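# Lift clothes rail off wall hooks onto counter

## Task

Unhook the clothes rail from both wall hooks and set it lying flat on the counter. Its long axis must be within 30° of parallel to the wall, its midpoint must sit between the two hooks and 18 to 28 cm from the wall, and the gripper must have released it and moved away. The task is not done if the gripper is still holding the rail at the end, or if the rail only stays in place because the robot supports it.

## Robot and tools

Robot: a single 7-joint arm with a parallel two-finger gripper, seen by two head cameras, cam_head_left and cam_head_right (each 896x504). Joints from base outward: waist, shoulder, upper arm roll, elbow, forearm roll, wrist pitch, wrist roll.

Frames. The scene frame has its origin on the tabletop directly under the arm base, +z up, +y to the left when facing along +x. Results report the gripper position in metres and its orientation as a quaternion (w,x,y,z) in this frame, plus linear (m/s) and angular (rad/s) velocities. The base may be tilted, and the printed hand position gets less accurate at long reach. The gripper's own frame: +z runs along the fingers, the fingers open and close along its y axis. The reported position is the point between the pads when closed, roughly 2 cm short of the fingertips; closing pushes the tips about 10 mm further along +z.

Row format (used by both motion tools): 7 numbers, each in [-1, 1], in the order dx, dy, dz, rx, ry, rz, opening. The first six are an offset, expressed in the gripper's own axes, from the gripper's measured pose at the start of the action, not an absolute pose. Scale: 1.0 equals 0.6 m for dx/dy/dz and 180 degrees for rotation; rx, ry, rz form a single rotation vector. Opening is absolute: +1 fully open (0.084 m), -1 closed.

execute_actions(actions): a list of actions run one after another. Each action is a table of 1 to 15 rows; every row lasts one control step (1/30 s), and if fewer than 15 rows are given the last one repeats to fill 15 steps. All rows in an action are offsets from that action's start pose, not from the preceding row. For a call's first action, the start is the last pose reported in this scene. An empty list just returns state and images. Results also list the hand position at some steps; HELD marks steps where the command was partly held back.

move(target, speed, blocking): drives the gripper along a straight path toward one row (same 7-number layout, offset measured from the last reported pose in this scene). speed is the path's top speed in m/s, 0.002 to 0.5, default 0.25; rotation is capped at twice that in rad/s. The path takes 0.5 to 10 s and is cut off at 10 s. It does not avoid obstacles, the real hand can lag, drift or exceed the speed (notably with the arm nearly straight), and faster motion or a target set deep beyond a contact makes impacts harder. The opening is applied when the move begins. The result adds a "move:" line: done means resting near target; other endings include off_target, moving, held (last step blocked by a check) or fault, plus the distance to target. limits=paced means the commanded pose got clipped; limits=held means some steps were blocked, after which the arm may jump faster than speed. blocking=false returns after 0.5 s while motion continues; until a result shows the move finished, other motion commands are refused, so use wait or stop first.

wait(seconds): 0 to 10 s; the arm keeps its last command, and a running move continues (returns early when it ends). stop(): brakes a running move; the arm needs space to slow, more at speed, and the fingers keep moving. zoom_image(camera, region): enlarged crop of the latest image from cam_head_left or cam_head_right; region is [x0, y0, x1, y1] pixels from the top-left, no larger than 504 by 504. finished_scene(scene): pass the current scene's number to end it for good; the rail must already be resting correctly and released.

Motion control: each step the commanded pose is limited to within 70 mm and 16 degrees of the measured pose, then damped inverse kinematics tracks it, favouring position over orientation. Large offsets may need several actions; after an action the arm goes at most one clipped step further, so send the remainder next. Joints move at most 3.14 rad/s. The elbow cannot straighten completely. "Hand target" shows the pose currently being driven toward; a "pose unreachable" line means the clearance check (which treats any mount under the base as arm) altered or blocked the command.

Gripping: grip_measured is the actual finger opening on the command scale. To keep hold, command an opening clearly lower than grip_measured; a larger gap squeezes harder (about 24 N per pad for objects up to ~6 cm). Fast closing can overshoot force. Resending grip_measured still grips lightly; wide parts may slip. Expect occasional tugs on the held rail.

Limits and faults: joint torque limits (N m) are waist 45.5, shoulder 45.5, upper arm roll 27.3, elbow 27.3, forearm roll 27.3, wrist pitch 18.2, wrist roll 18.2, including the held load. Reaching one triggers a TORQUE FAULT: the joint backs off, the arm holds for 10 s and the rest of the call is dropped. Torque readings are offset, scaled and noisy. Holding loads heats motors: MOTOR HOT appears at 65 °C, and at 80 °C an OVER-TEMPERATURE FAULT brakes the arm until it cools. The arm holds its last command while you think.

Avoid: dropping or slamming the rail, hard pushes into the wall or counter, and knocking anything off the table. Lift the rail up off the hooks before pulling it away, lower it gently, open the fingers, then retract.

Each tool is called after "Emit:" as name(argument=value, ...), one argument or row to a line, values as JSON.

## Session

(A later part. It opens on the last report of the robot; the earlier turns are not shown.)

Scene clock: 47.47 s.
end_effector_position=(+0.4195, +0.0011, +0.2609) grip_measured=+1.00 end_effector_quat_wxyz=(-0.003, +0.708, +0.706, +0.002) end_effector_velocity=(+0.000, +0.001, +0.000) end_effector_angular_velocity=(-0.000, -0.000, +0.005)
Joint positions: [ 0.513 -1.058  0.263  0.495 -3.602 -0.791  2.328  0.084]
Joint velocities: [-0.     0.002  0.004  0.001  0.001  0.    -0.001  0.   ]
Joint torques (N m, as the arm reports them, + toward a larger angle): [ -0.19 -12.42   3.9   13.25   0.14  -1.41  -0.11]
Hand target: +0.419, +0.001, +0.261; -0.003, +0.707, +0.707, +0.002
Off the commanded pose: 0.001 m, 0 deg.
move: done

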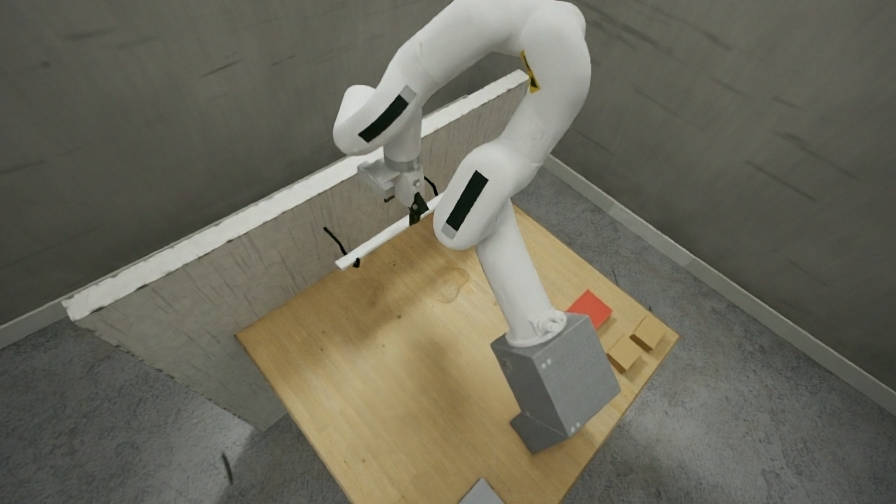

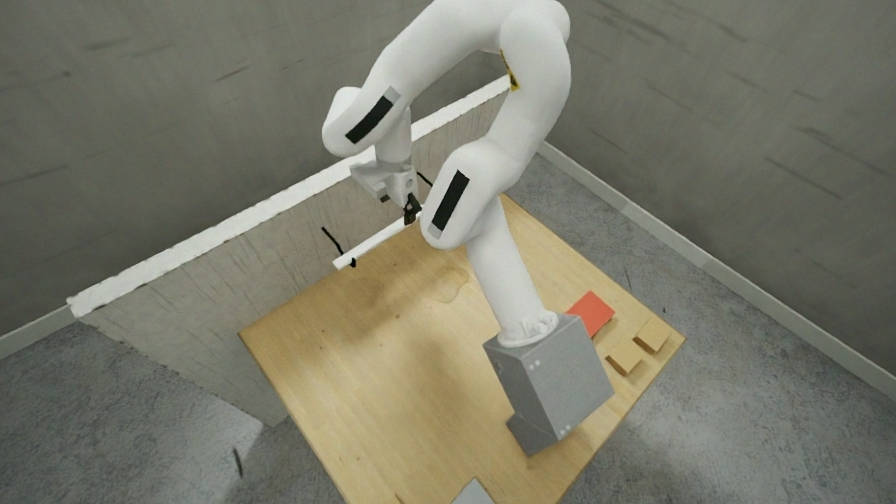

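Emit:
move(
  target=[0, 0, 0.1, 0, 0, 0, 1],
  speed=0.1,
)

Emit:
zoom_image(
  camera="cam_head_left",
  region=[320, 150, 470, 280],
)

Emit:
zoom_image(
  camera="cam_head_right",
  region=[320, 150, 470, 280],
)

Scene clock: 48.87 s.
end_effector_position=(+0.4194, +0.0014, +0.2010) grip_measured=+1.00 end_effector_quat_wxyz=(-0.003, +0.708, +0.706, +0.002) end_effector_velocity=(-0.001, +0.000, -0.001) end_effector_angular_velocity=(+0.000, +0.001, -0.002)
Joint positions: [ 0.398 -0.913  0.274  0.441 -3.678 -0.563  2.395  0.084]
Joint velocities: [-0.001  0.002  0.    -0.002 -0.     0.002  0.003  0.   ]
Joint torques (N m, as the arm reports them, + toward a larger angle): [  0.44 -15.27   3.55  10.82   0.28  -1.5   -0.29]
Hand target: +0.419, +0.001, +0.201; -0.003, +0.708, +0.706, +0.002
Off the commanded pose: 0.000 m, 0 deg.
move: done

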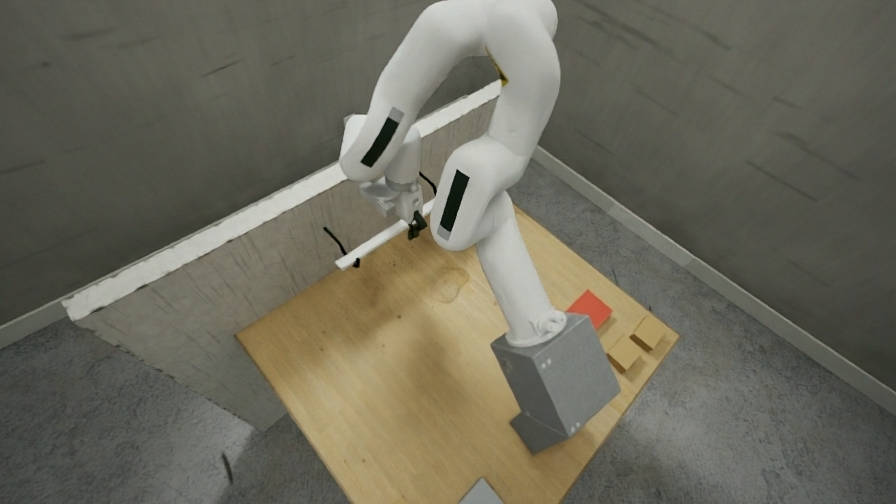

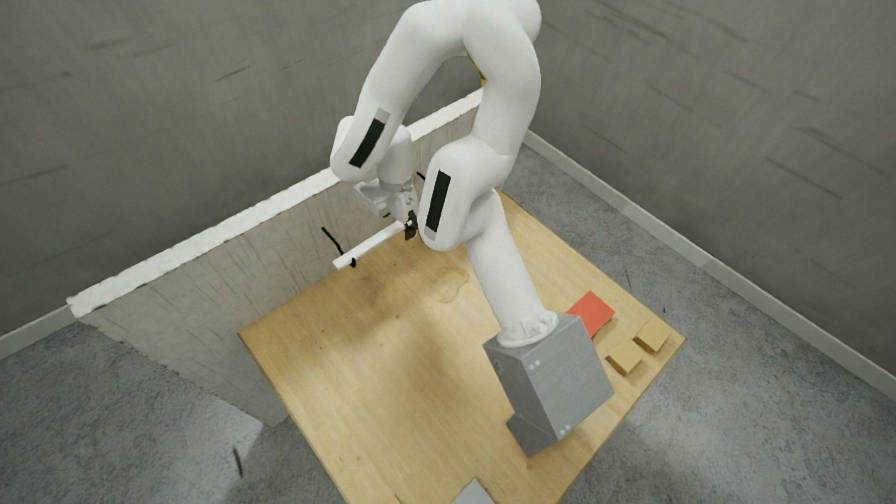

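Region (320, 150, 470, 280) of cam_head_left's 896x504 image, scaled by 3.360, with more detail than that image has; it fills the top 437 rows of this view, and the rest is white.

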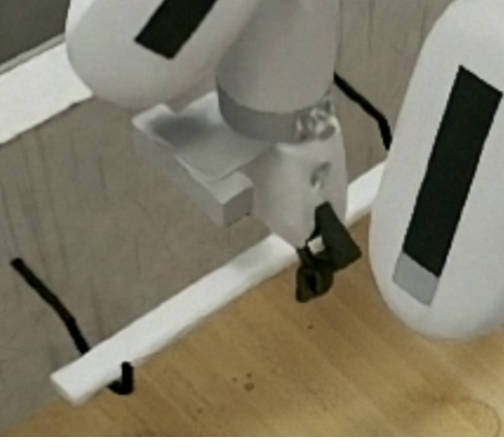

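Region (320, 150, 470, 280) of cam_head_right's 896x504 image, scaled by 3.360, with more detail than that image has; it fills the top 437 rows of this view, and the rest is white.

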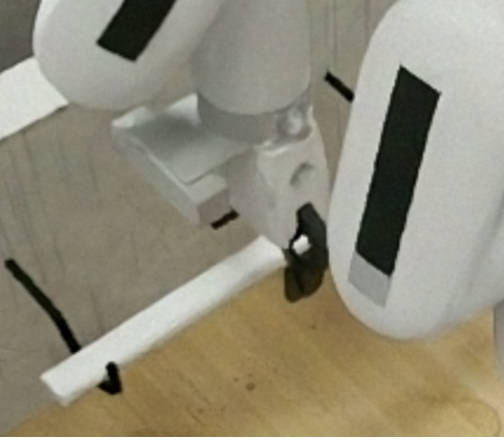

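Emit:
execute_actions(
  actions=[
    [[0,-0.002,0.004,0,0,0,1],[0,-0.004,0.008,0,0,0,0.9],[0,-0.006,0.012,0,0,0,0.8],[0,-0.007,0.016,0,0,0,0.7],[0,-0.007,0.018,0,0,0,0.6],[0,-0.007,0.018,0,0,0,0.5],[0,-0.007,0.018,0,0,0,0.4],[0,-0.007,0.018,0,0,0,0.3],[0,-0.007,0.018,0,0,0,0.2],[0,-0.007,0.018,0,0,0,0.1],[0,-0.007,0.018,0,0,0,0.0]],
  ],
)

Emit:
zoom_image(
  camera="cam_head_right",
  region=[350, 180, 450, 260],
)

Emit:
zoom_image(
  camera="cam_head_left",
  region=[350, 180, 450, 260],
)

Scene clock: 49.87 s.
end_effector_position=(+0.4162, +0.0017, +0.1905) grip_measured=-0.01 end_effector_quat_wxyz=(-0.003, +0.708, +0.706, +0.003) end_effector_velocity=(-0.001, +0.000, -0.000) end_effector_angular_velocity=(-0.001, +0.001, -0.001)
Joint positions: [ 0.369 -0.893  0.29   0.423 -3.689 -0.516  2.413  0.044]
Joint velocities: [-0.001  0.     0.002 -0.002  0.     0.001  0.003  0.   ]
Joint torques (N m, as the arm reports them, + toward a larger angle): [  1.01 -14.01   3.14   7.48   0.77  -2.37  -0.04]
Hand target: +0.415, +0.001, +0.190; -0.003, +0.708, +0.706, +0.002
Off the commanded pose: 0.001 m, 0 deg.
Step readings (end_effector_position):
0: (+0.4193, +0.0013, +0.2009)
1: (+0.4193, +0.0013, +0.2009)
2: (+0.4193, +0.0014, +0.2004)
4: (+0.4179, +0.0015, +0.1975)
8: (+0.4146, +0.0011, +0.1909)
15: end_effector_position above

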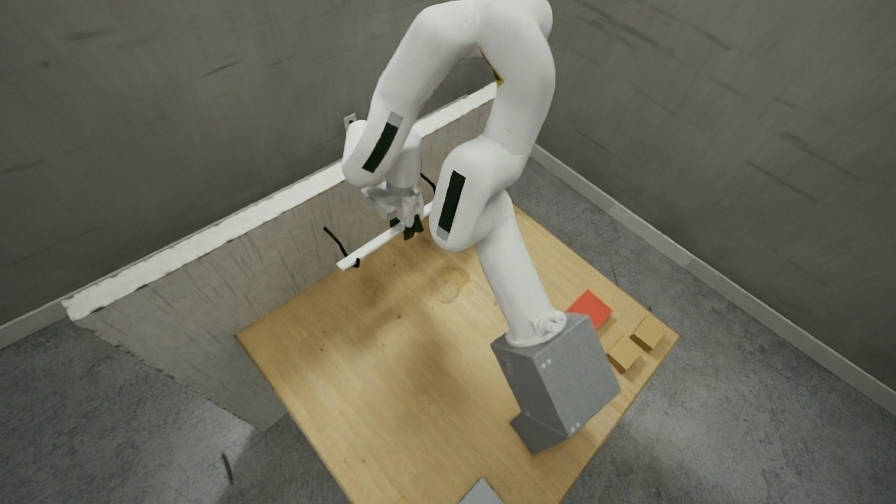

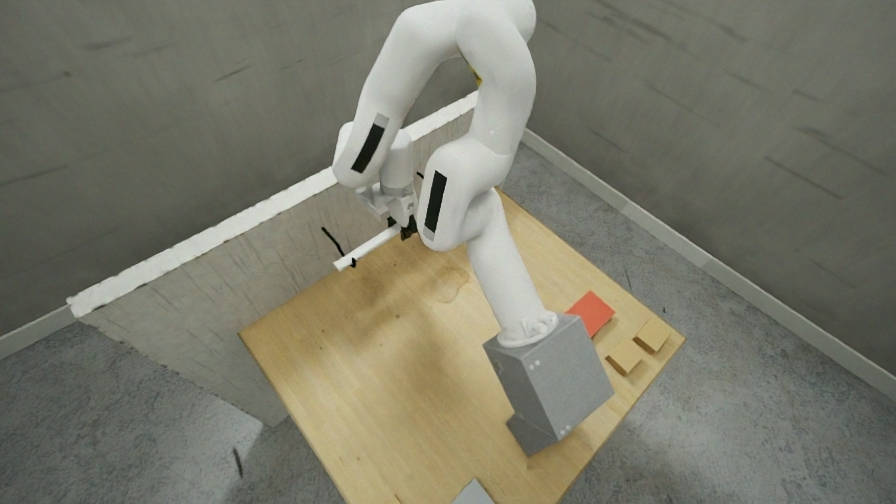

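Region (350, 180, 450, 260) of cam_head_right's 896x504 image, scaled by 5.040, with more detail than that image has; it fills the top 403 rows of this view, and the rest is white.

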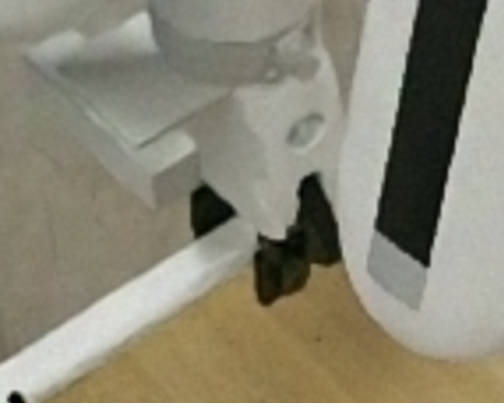

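Region (350, 180, 450, 260) of cam_head_left's 896x504 image, scaled by 5.040, with more detail than that image has; it fills the top 403 rows of this view, and the rest is white.

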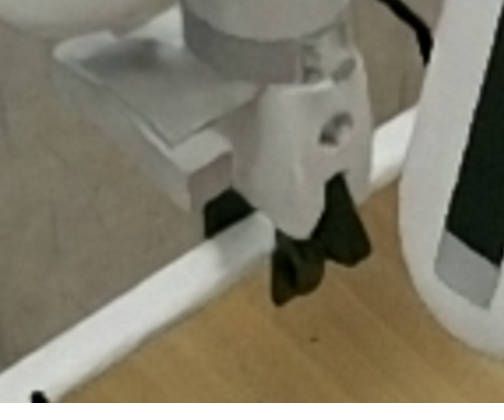

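Emit:
zoom_image(
  camera="cam_head_left",
  region=[320, 220, 390, 280],
)

Region (320, 220, 390, 280) of cam_head_left's 896x504 image, scaled by 7.200, with more detail than that image has; it fills the top 432 rows of this view, and the rest is white.

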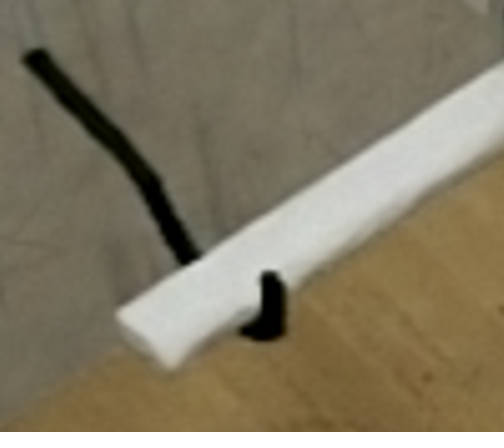

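Emit:
execute_actions(
  actions=[
    [[0,0.004,0.0,0,0,0,0.1],[0,0.008,0.0,0,0,0,0.1],[0,0.012,0.003,0,0,0,0.1],[0,0.016,0.006,0,0,0,0.1],[0,0.018,0.009,0,0,0,0.1],[0,0.018,0.012,0,0,0,0.1],[0,0.018,0.014,0,0,0,0.1],[0,0.018,0.014,0,0,0,0.0],[0,0.018,0.014,0,0,0,-0.1],[0,0.018,0.014,0,0,0,-0.2],[0,0.018,0.014,0,0,0,-0.3],[0,0.018,0.014,0,0,0,-0.35],[0,0.018,0.014,0,0,0,-0.4],[0,0.018,0.014,0,0,0,-0.45],[0,0.018,0.014,0,0,0,-0.5]],
    [[0,0,0,0,0,0,-0.55],[0,0,0,0,0,0,-0.6],[0,0,0,0,0,0,-0.65],[0,0,0,0,0,0,-0.7],[0,0,0,0,0,0,-0.75],[0,0,0,0,0,0,-0.8],[0,0,0,0,0,0,-0.85],[0,0,0,0,0,0,-0.9],[0,0,0,0,0,0,-0.95],[0,0,0,0,0,0,-1]],
  ],
)

Emit:
zoom_image(
  camera="cam_head_left",
  region=[320, 170, 450, 280],
)

Scene clock: 51.43 s.
end_effector_position=(+0.4264, +0.0015, +0.1821) grip_measured=-0.35 end_effector_quat_wxyz=(-0.003, +0.708, +0.706, +0.002) end_effector_velocity=(+0.000, -0.000, -0.000) end_effector_angular_velocity=(-0.001, -0.000, -0.001)
Joint positions: [ 0.345 -0.843  0.285  0.456 -3.708 -0.494  2.416  0.029]
Joint velocities: [-0.001  0.     0.    -0.    -0.001  0.001  0.001 -0.   ]
Joint torques (N m, as the arm reports them, + toward a larger angle): [  1.17 -16.81   3.12  10.51   0.37  -1.07  -0.16]
Hand target: +0.426, +0.002, +0.182; -0.003, +0.708, +0.706, +0.002
Off the commanded pose: 0.000 m, 0 deg.
Step readings (end_effector_position; steps 1 to 15: 1st action; 16 to 30: 2nd action):
0: (+0.4153, +0.0015, +0.1903)
1: (+0.4152, +0.0015, +0.1903)
2: (+0.4152, +0.0012, +0.1902)
4: (+0.4184, +0.0011, +0.1899)
8: (+0.4259, +0.0016, +0.1846)
15: (+0.4264, +0.0015, +0.1821)
16: (+0.4264, +0.0015, +0.1821)
17: (+0.4264, +0.0015, +0.1821)
19: (+0.4263, +0.0015, +0.1821)
23: (+0.4263, +0.0015, +0.1821)
30: end_effector_position above

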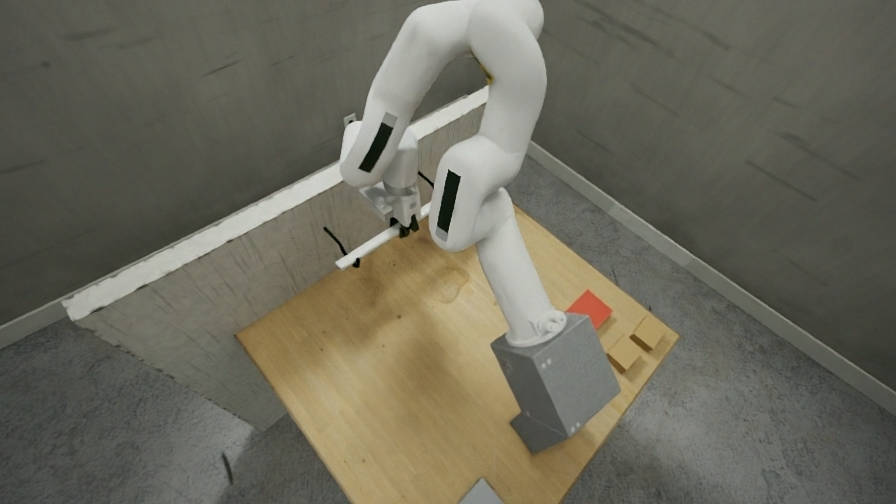

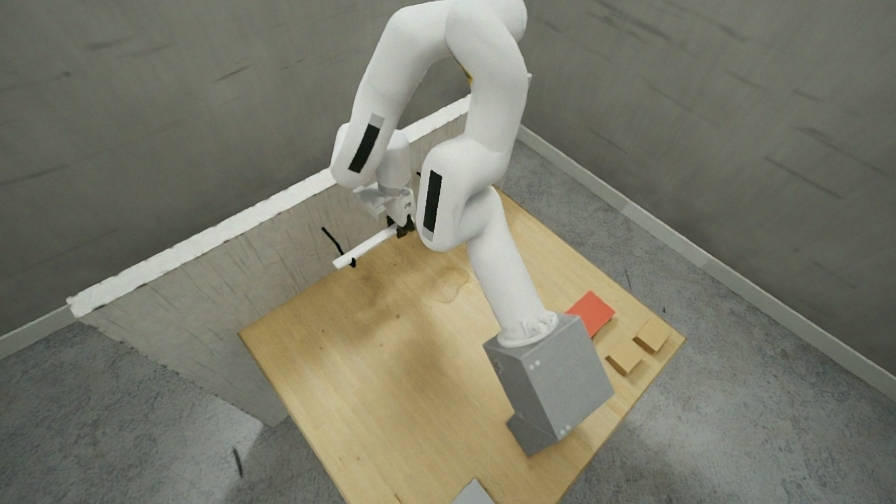

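Region (320, 170, 450, 280) of cam_head_left's 896x504 image, scaled by 3.877, with more detail than that image has; it fills the top 426 rows of this view, and the rest is white.

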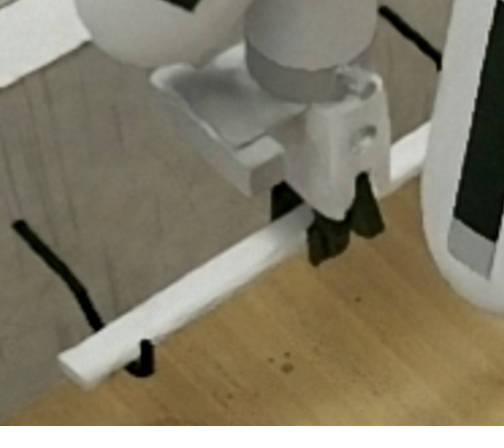

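Emit:
move(
  target=[0, 0, -0.08, 0, 0, 0, -1],
  speed=0.08,
)

Emit:
zoom_image(
  camera="cam_head_left",
  region=[310, 150, 470, 280],
)

Scene clock: 52.50 s.
end_effector_position=(+0.4263, +0.0013, +0.2299) grip_measured=-0.35 end_effector_quat_wxyz=(-0.003, +0.708, +0.706, +0.002) end_effector_velocity=(+0.000, -0.000, +0.001) end_effector_angular_velocity=(-0.001, -0.001, -0.000)
Joint positions: [ 0.46  -0.97   0.253  0.485 -3.647 -0.678  2.354  0.029]
Joint velocities: [ 0.    -0.001  0.     0.001 -0.001 -0.003  0.     0.   ]
Joint torques (N m, as the arm reports them, + toward a larger angle): [  0.32 -14.92   4.14  12.53   0.28  -1.96  -0.07]
Hand target: +0.426, +0.001, +0.230; -0.003, +0.708, +0.706, +0.002
Off the commanded pose: 0.000 m, 0 deg.
move: done

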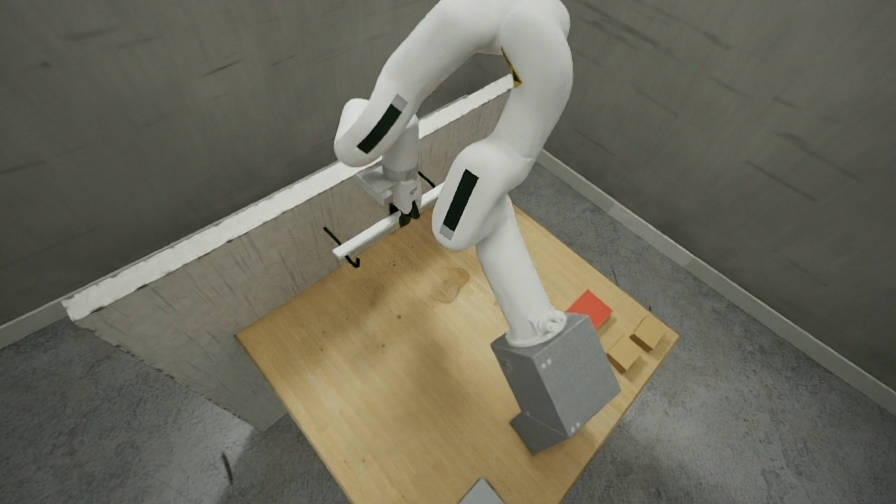

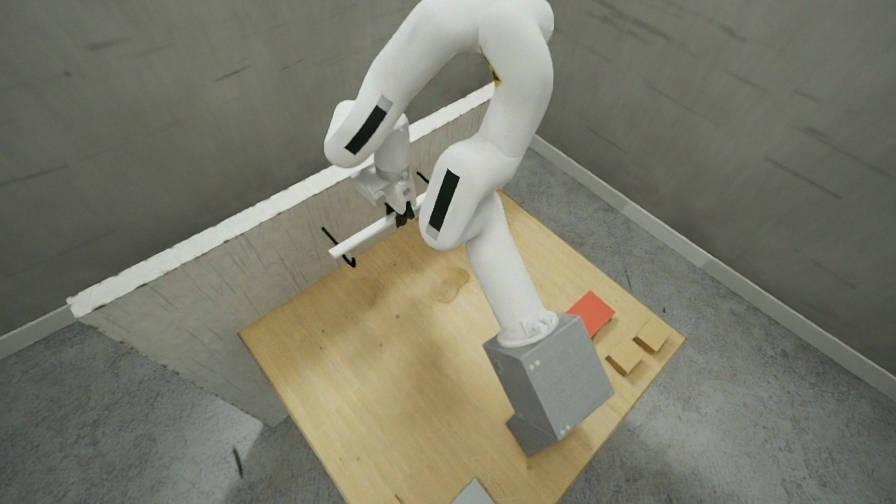

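Region (310, 150, 470, 280) of cam_head_left's 896x504 image, scaled by 3.150, with more detail than that image has; it fills the top 410 rows of this view, and the rest is white.

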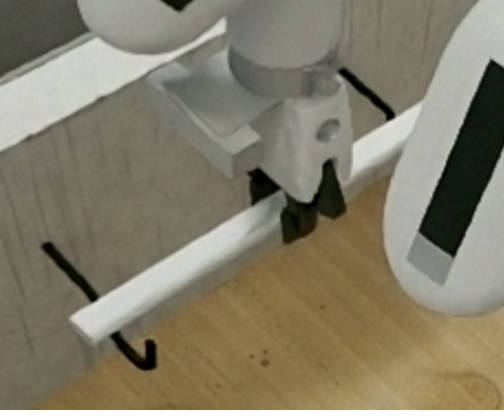

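Emit:
move(
  target=[0.08, -0.105, 0, 0, 0, 0, -1],
  speed=0.12,
)

Emit:
move(
  target=[0, -0.015, 0.18, 0, 0, 0, -1],
  speed=0.15,
)

Scene clock: 54.00 s.
end_effector_position=(+0.3629, +0.0493, +0.2302) grip_measured=-0.35 end_effector_quat_wxyz=(-0.004, +0.708, +0.706, +0.002) end_effector_velocity=(+0.001, +0.001, +0.001) end_effector_angular_velocity=(+0.001, -0.005, +0.002)
Joint positions: [ 0.434 -1.035  0.585  0.349 -3.481 -0.638  2.538  0.029]
Joint velocities: [-0.001 -0.002  0.004  0.002  0.     0.     0.    -0.   ]
Joint torques (N m, as the arm reports them, + toward a larger angle): [  1.68 -10.41   2.98  12.69   0.24  -1.92  -0.38]
Hand target: +0.363, +0.049, +0.230; -0.003, +0.708, +0.706, +0.002
Off the commanded pose: 0.001 m, 0 deg.
move: done

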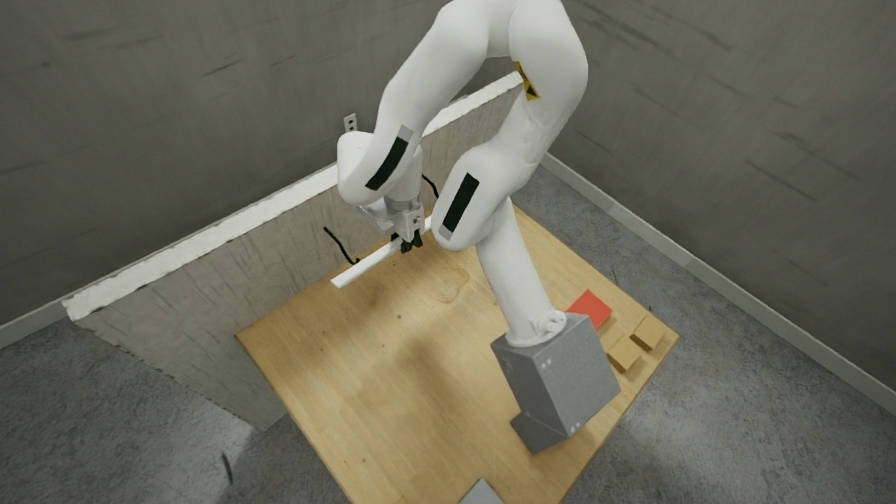

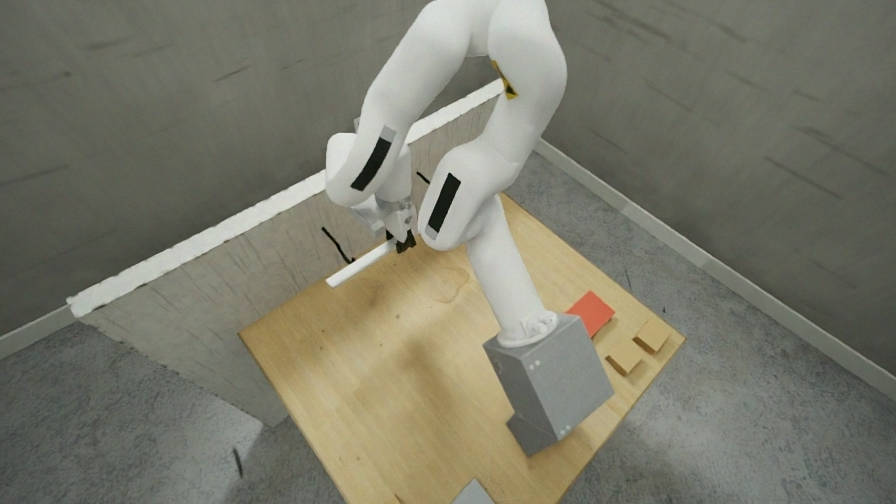

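Scene clock: 55.20 s.
end_effector_position=(+0.3536, +0.0499, +0.1222) grip_measured=-0.35 end_effector_quat_wxyz=(-0.003, +0.708, +0.706, +0.002) end_effector_velocity=(-0.001, -0.001, -0.001) end_effector_angular_velocity=(-0.003, -0.000, -0.003)
Joint positions: [-0.064 -0.808  0.896  0.307 -3.542 -0.147  2.656  0.029]
Joint velocities: [-0.008 -0.001  0.007 -0.     0.004  0.004  0.002  0.   ]
Joint torques (N m, as the arm reports them, + toward a larger angle): [  4.26 -11.87   0.69   5.3    0.17  -1.98  -0.24]
Hand target: +0.353, +0.050, +0.122; -0.003, +0.708, +0.706, +0.002
Off the commanded pose: 0.000 m, 0 deg.
move: done

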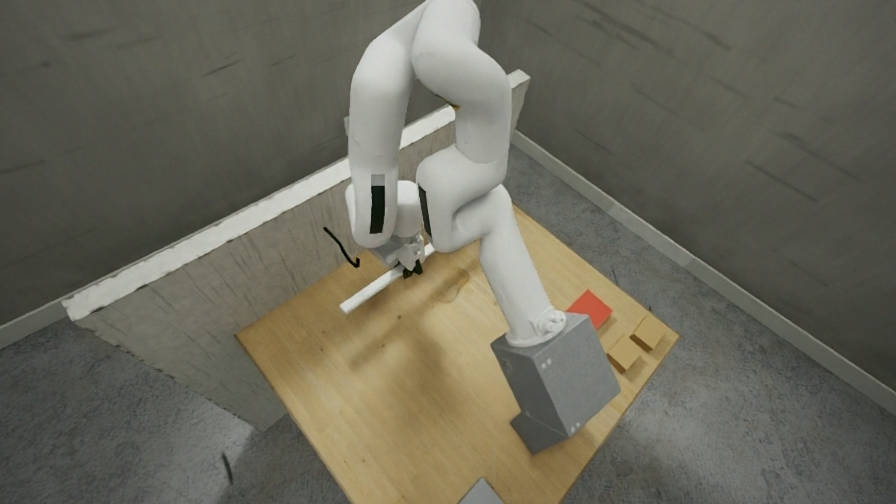

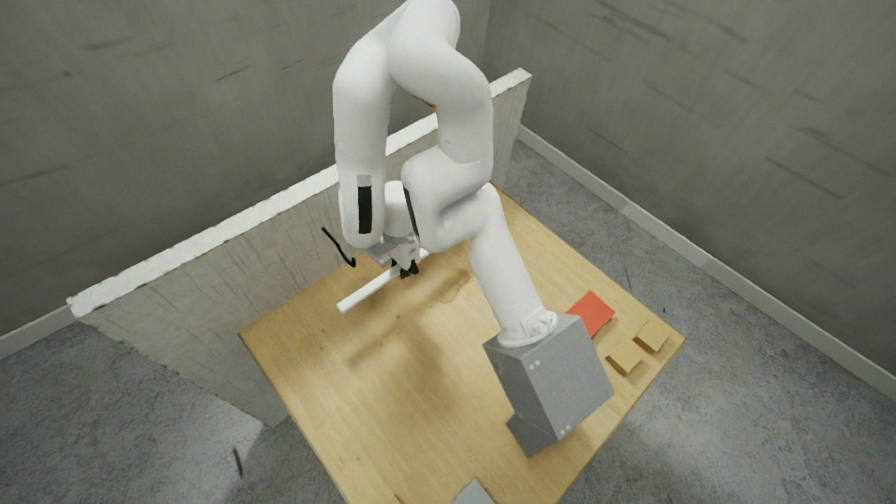

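Now to (0.305, 0.05, 0.035).

Emit:
move(
  target=[0, -0.08, 0.145, 0, 0, 0, -1],
  speed=0.12,
)

Emit:
zoom_image(
  camera="cam_head_left",
  region=[340, 240, 500, 360],
)

Scene clock: 56.60 s.
end_effector_position=(+0.3054, +0.0502, +0.0353) grip_measured=-0.35 end_effector_quat_wxyz=(-0.003, +0.708, +0.707, +0.002) end_effector_velocity=(-0.001, +0.000, -0.001) end_effector_angular_velocity=(-0.000, -0.000, -0.001)
Joint positions: [-0.684 -0.759  1.433  0.326 -3.246  0.263  2.488  0.029]
Joint velocities: [-0.004 -0.001  0.006  0.     0.004  0.003  0.001 -0.   ]
Joint torques (N m, as the arm reports them, + toward a larger angle): [ 6.05 -3.13 -0.21 -3.27  0.57 -1.96 -0.21]
Hand target: +0.305, +0.050, +0.035; -0.003, +0.708, +0.707, +0.002
Off the commanded pose: 0.000 m, 0 deg.
move: done

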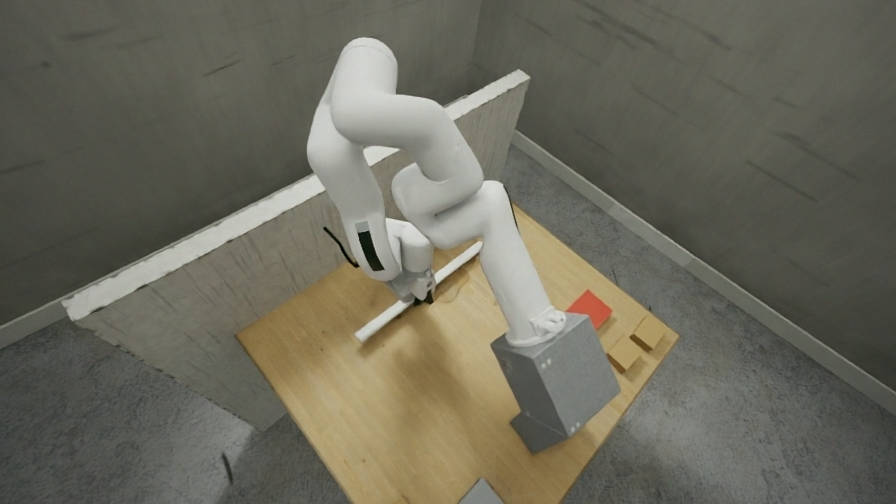

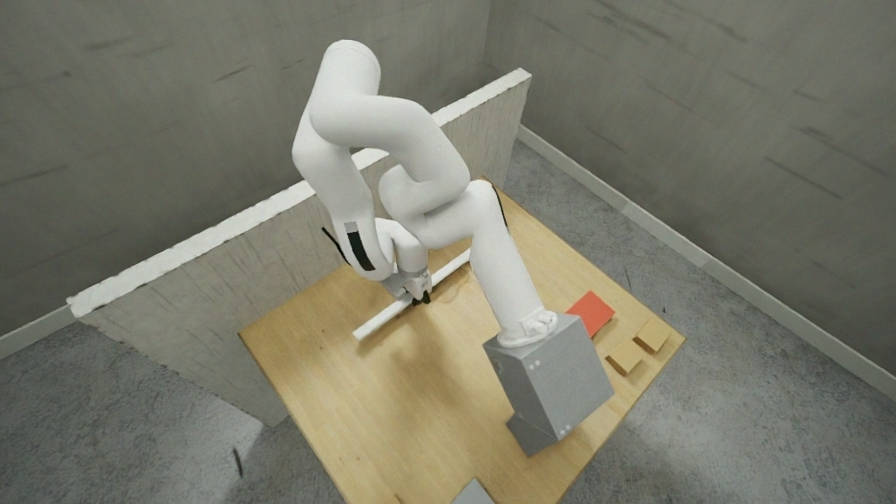

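Region (340, 240, 500, 360) of cam_head_left's 896x504 image, scaled by 3.150, with more detail than that image has; it fills the top 378 rows of this view, and the rest is white.

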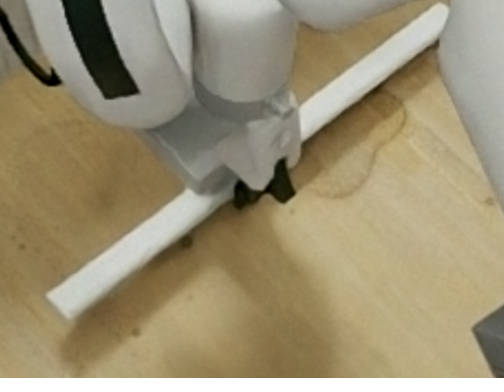

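Emit:
move(
  target=[0, 0, 0.026, 0, 0, 0, -1],
  speed=0.02,
)

Emit:
zoom_image(
  camera="cam_head_left",
  region=[340, 240, 500, 360],
)

Scene clock: 57.80 s.
end_effector_position=(+0.3053, +0.0502, +0.0201) grip_measured=-0.34 end_effector_quat_wxyz=(-0.003, +0.707, +0.707, +0.002) end_effector_velocity=(+0.000, +0.001, -0.001) end_effector_angular_velocity=(+0.002, -0.001, +0.001)
Joint positions: [-0.794 -0.747  1.508  0.357 -3.229  0.306  2.463  0.029]
Joint velocities: [-0.003  0.     0.004  0.001  0.002  0.003 -0.002  0.   ]
Joint torques (N m, as the arm reports them, + toward a larger angle): [ 2.66  0.32  1.11 -3.29  0.17  0.39 -0.26]
Hand target: +0.305, +0.050, +0.020; -0.003, +0.708, +0.707, +0.002
Off the commanded pose: 0.000 m, 0 deg.
move: done

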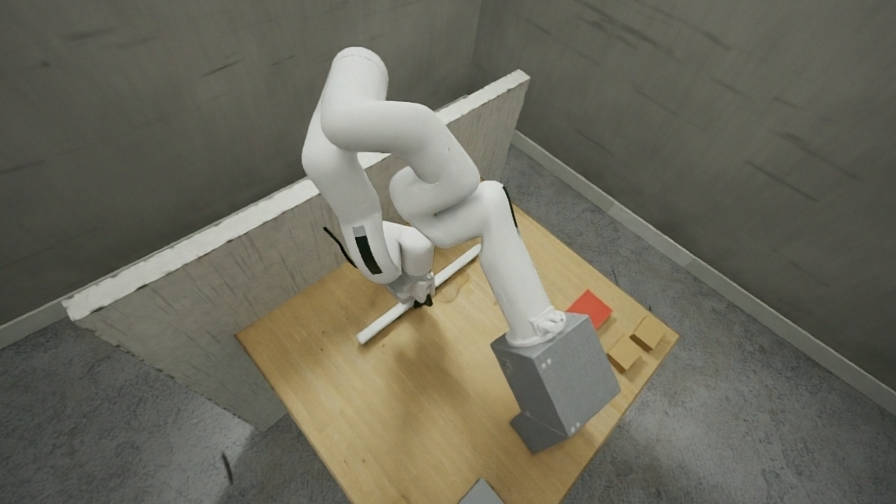

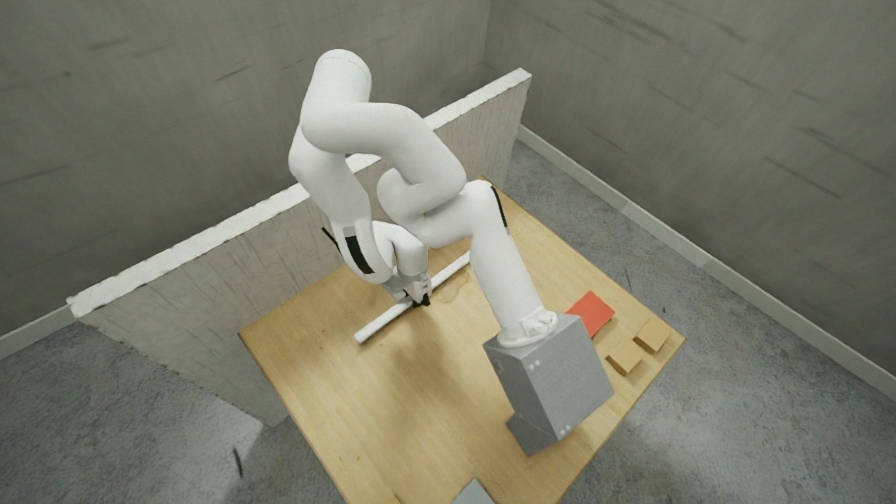

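Region (340, 240, 500, 360) of cam_head_left's 896x504 image, scaled by 3.150, with more detail than that image has; it fills the top 378 rows of this view, and the rest is white.

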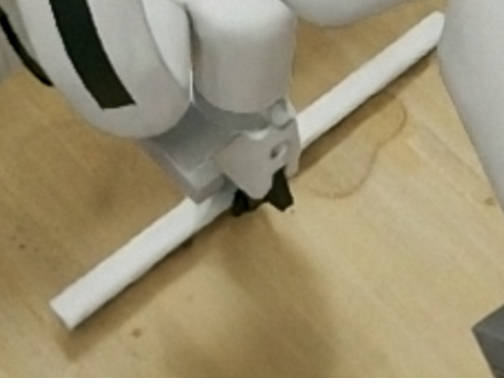

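Contact made (wrist torque changed). Release and lift.

Emit:
execute_actions(
  actions=[
    [[0,0,-0.002,0,0,0,-0.5],[0,0,-0.002,0,0,0,-0.35],[0,0,-0.002,0,0,0,-0.25],[0,0,-0.002,0,0,0,-0.15],[0,0,-0.002,0,0,0,-0.05],[0,0,-0.002,0,0,0,0.05],[0,0,-0.002,0,0,0,0.15],[0,0,-0.002,0,0,0,0.25],[0,0,-0.002,0,0,0,0.3]],
  ],
)

Emit:
move(
  target=[0.03, 0.03, -0.13, 0, 0, 0, 0.3],
  speed=0.15,
)

Scene clock: 58.47 s.
end_effector_position=(+0.3053, +0.0502, +0.0212) grip_measured=+0.29 end_effector_quat_wxyz=(-0.003, +0.707, +0.707, +0.002) end_effector_velocity=(-0.000, +0.001, +0.000) end_effector_angular_velocity=(+0.001, +0.000, +0.002)
Joint positions: [-0.786 -0.748  1.502  0.355 -3.231  0.303  2.465  0.056]
Joint velocities: [ 0.004 -0.001 -0.     0.     0.001 -0.002  0.    -0.   ]
Joint torques (N m, as the arm reports them, + toward a larger angle): [ 6.23 -1.69  0.1  -3.32  0.15 -1.49 -0.09]
Hand target: +0.305, +0.050, +0.021; -0.003, +0.707, +0.707, +0.002
Off the commanded pose: 0.000 m, 0 deg.
Step readings (end_effector_position):
0: (+0.3053, +0.0503, +0.0200)
1: (+0.3053, +0.0503, +0.0200)
2: (+0.3053, +0.0502, +0.0202)
4: (+0.3053, +0.0503, +0.0206)
8: (+0.3052, +0.0501, +0.0210)
15: end_effector_position above

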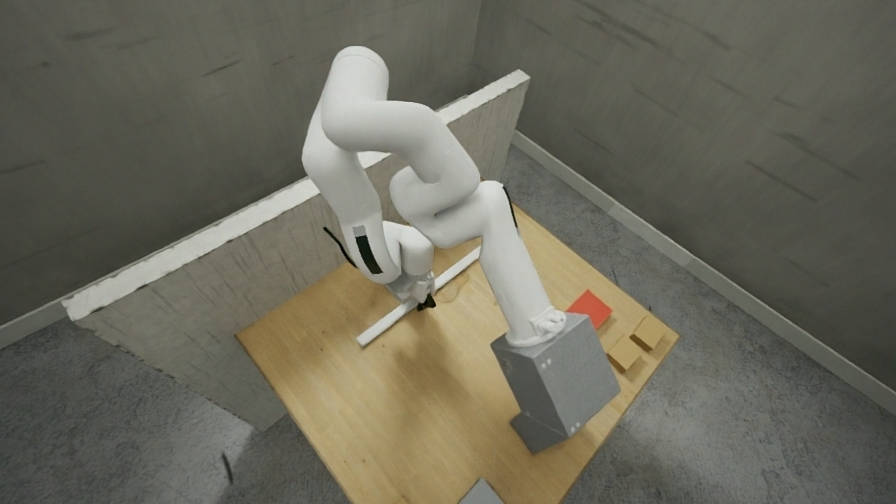

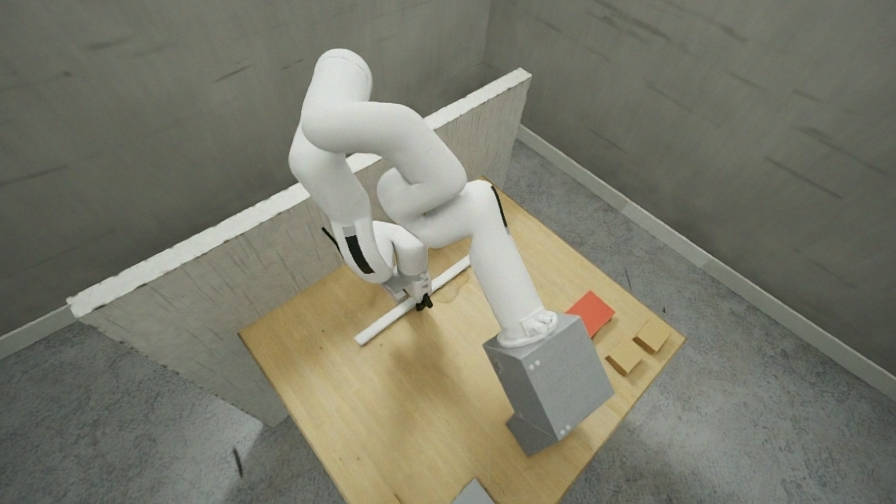

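Scene clock: 59.50 s.
end_effector_position=(+0.3233, +0.0679, +0.0992) grip_measured=+0.29 end_effector_quat_wxyz=(-0.003, +0.708, +0.707, +0.001) end_effector_velocity=(+0.001, -0.000, +0.001) end_effector_angular_velocity=(+0.000, +0.000, +0.000)
Joint positions: [-0.249 -0.826  1.165  0.3   -3.357 -0.029  2.63   0.056]
Joint velocities: [ 0.009  0.    -0.009  0.    -0.004 -0.006 -0.    -0.   ]
Joint torques (N m, as the arm reports them, + toward a larger angle): [ 5.56 -8.12  0.6   3.09  0.34 -1.52 -0.07]
Hand target: +0.323, +0.068, +0.099; -0.003, +0.707, +0.707, +0.002
Off the commanded pose: 0.000 m, 0 deg.
move: done

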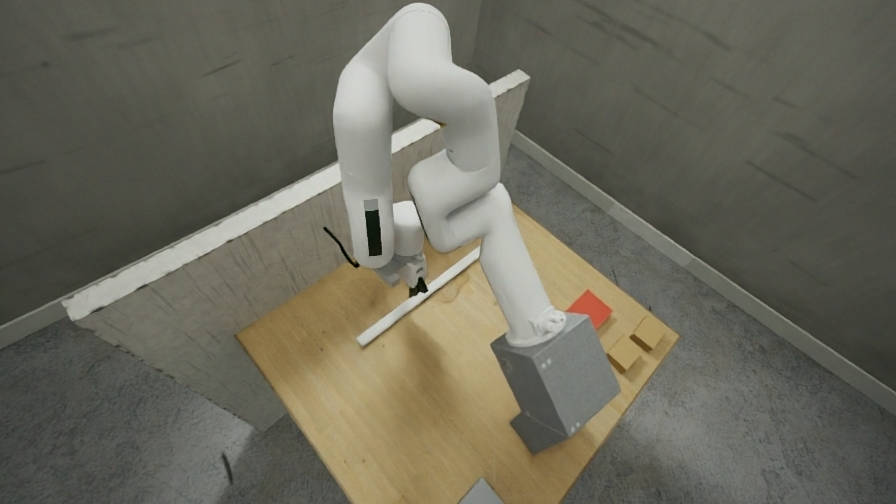

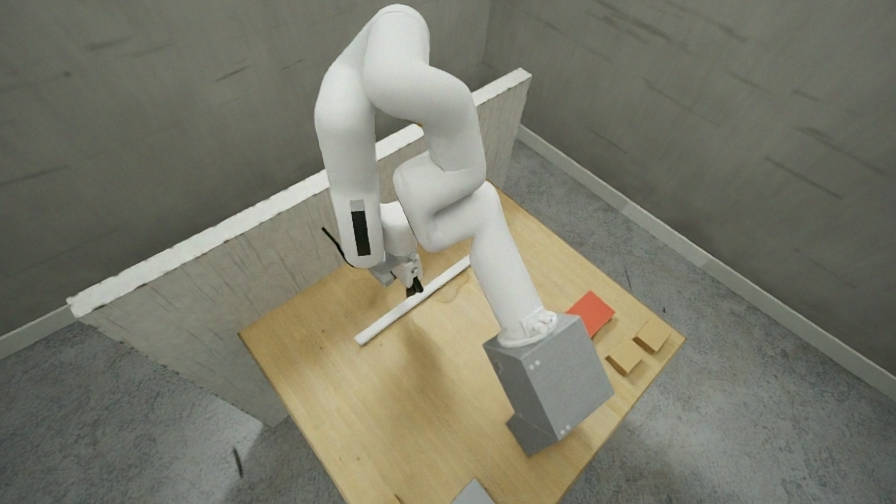

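Emit:
move(
  target=[0.02, 0.04, -0.12, 0, 0, 0, 0.3],
  speed=0.2,
)

Scene clock: 60.60 s.
end_effector_position=(+0.3474, +0.0794, +0.1711) grip_measured=+0.29 end_effector_quat_wxyz=(-0.003, +0.708, +0.706, +0.001) end_effector_velocity=(+0.001, +0.001, +0.001) end_effector_angular_velocity=(+0.001, -0.002, -0.000)
Joint positions: [ 0.142 -0.891  0.884  0.345 -3.423 -0.371  2.642  0.056]
Joint velocities: [ 0.004 -0.002 -0.005  0.003 -0.001 -0.004 -0.002  0.   ]
Joint torques (N m, as the arm reports them, + toward a larger angle): [  3.84 -10.73   1.54   8.91   0.29  -1.33  -0.24]
Hand target: +0.348, +0.080, +0.171; -0.003, +0.708, +0.707, +0.001
Off the commanded pose: 0.000 m, 0 deg.
move: done

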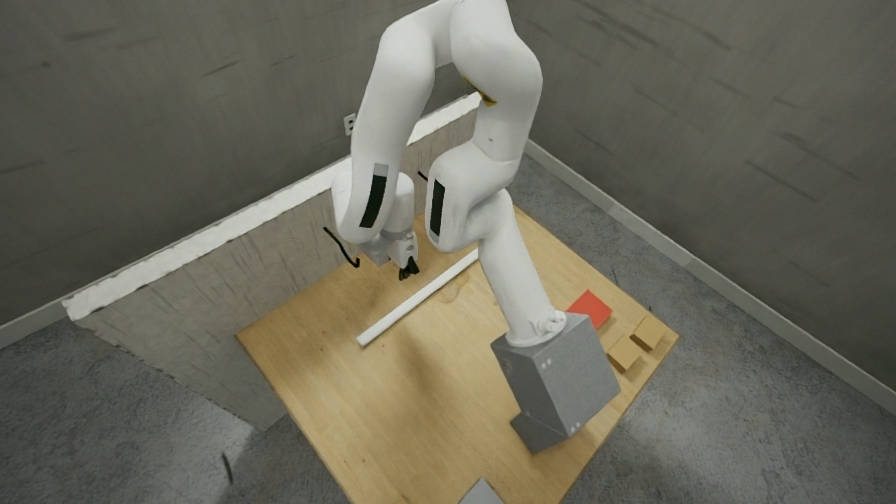

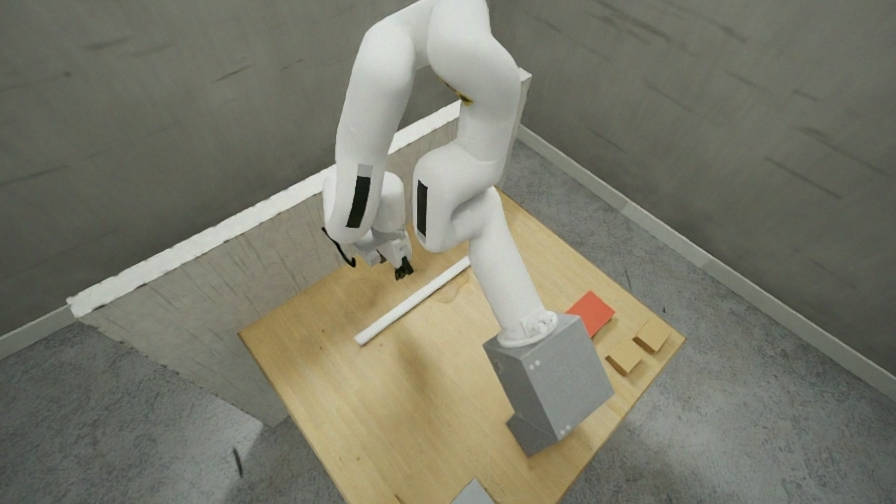

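Emit:
finished_scene(
  scene=1,
)

The scene is finished: the task was done.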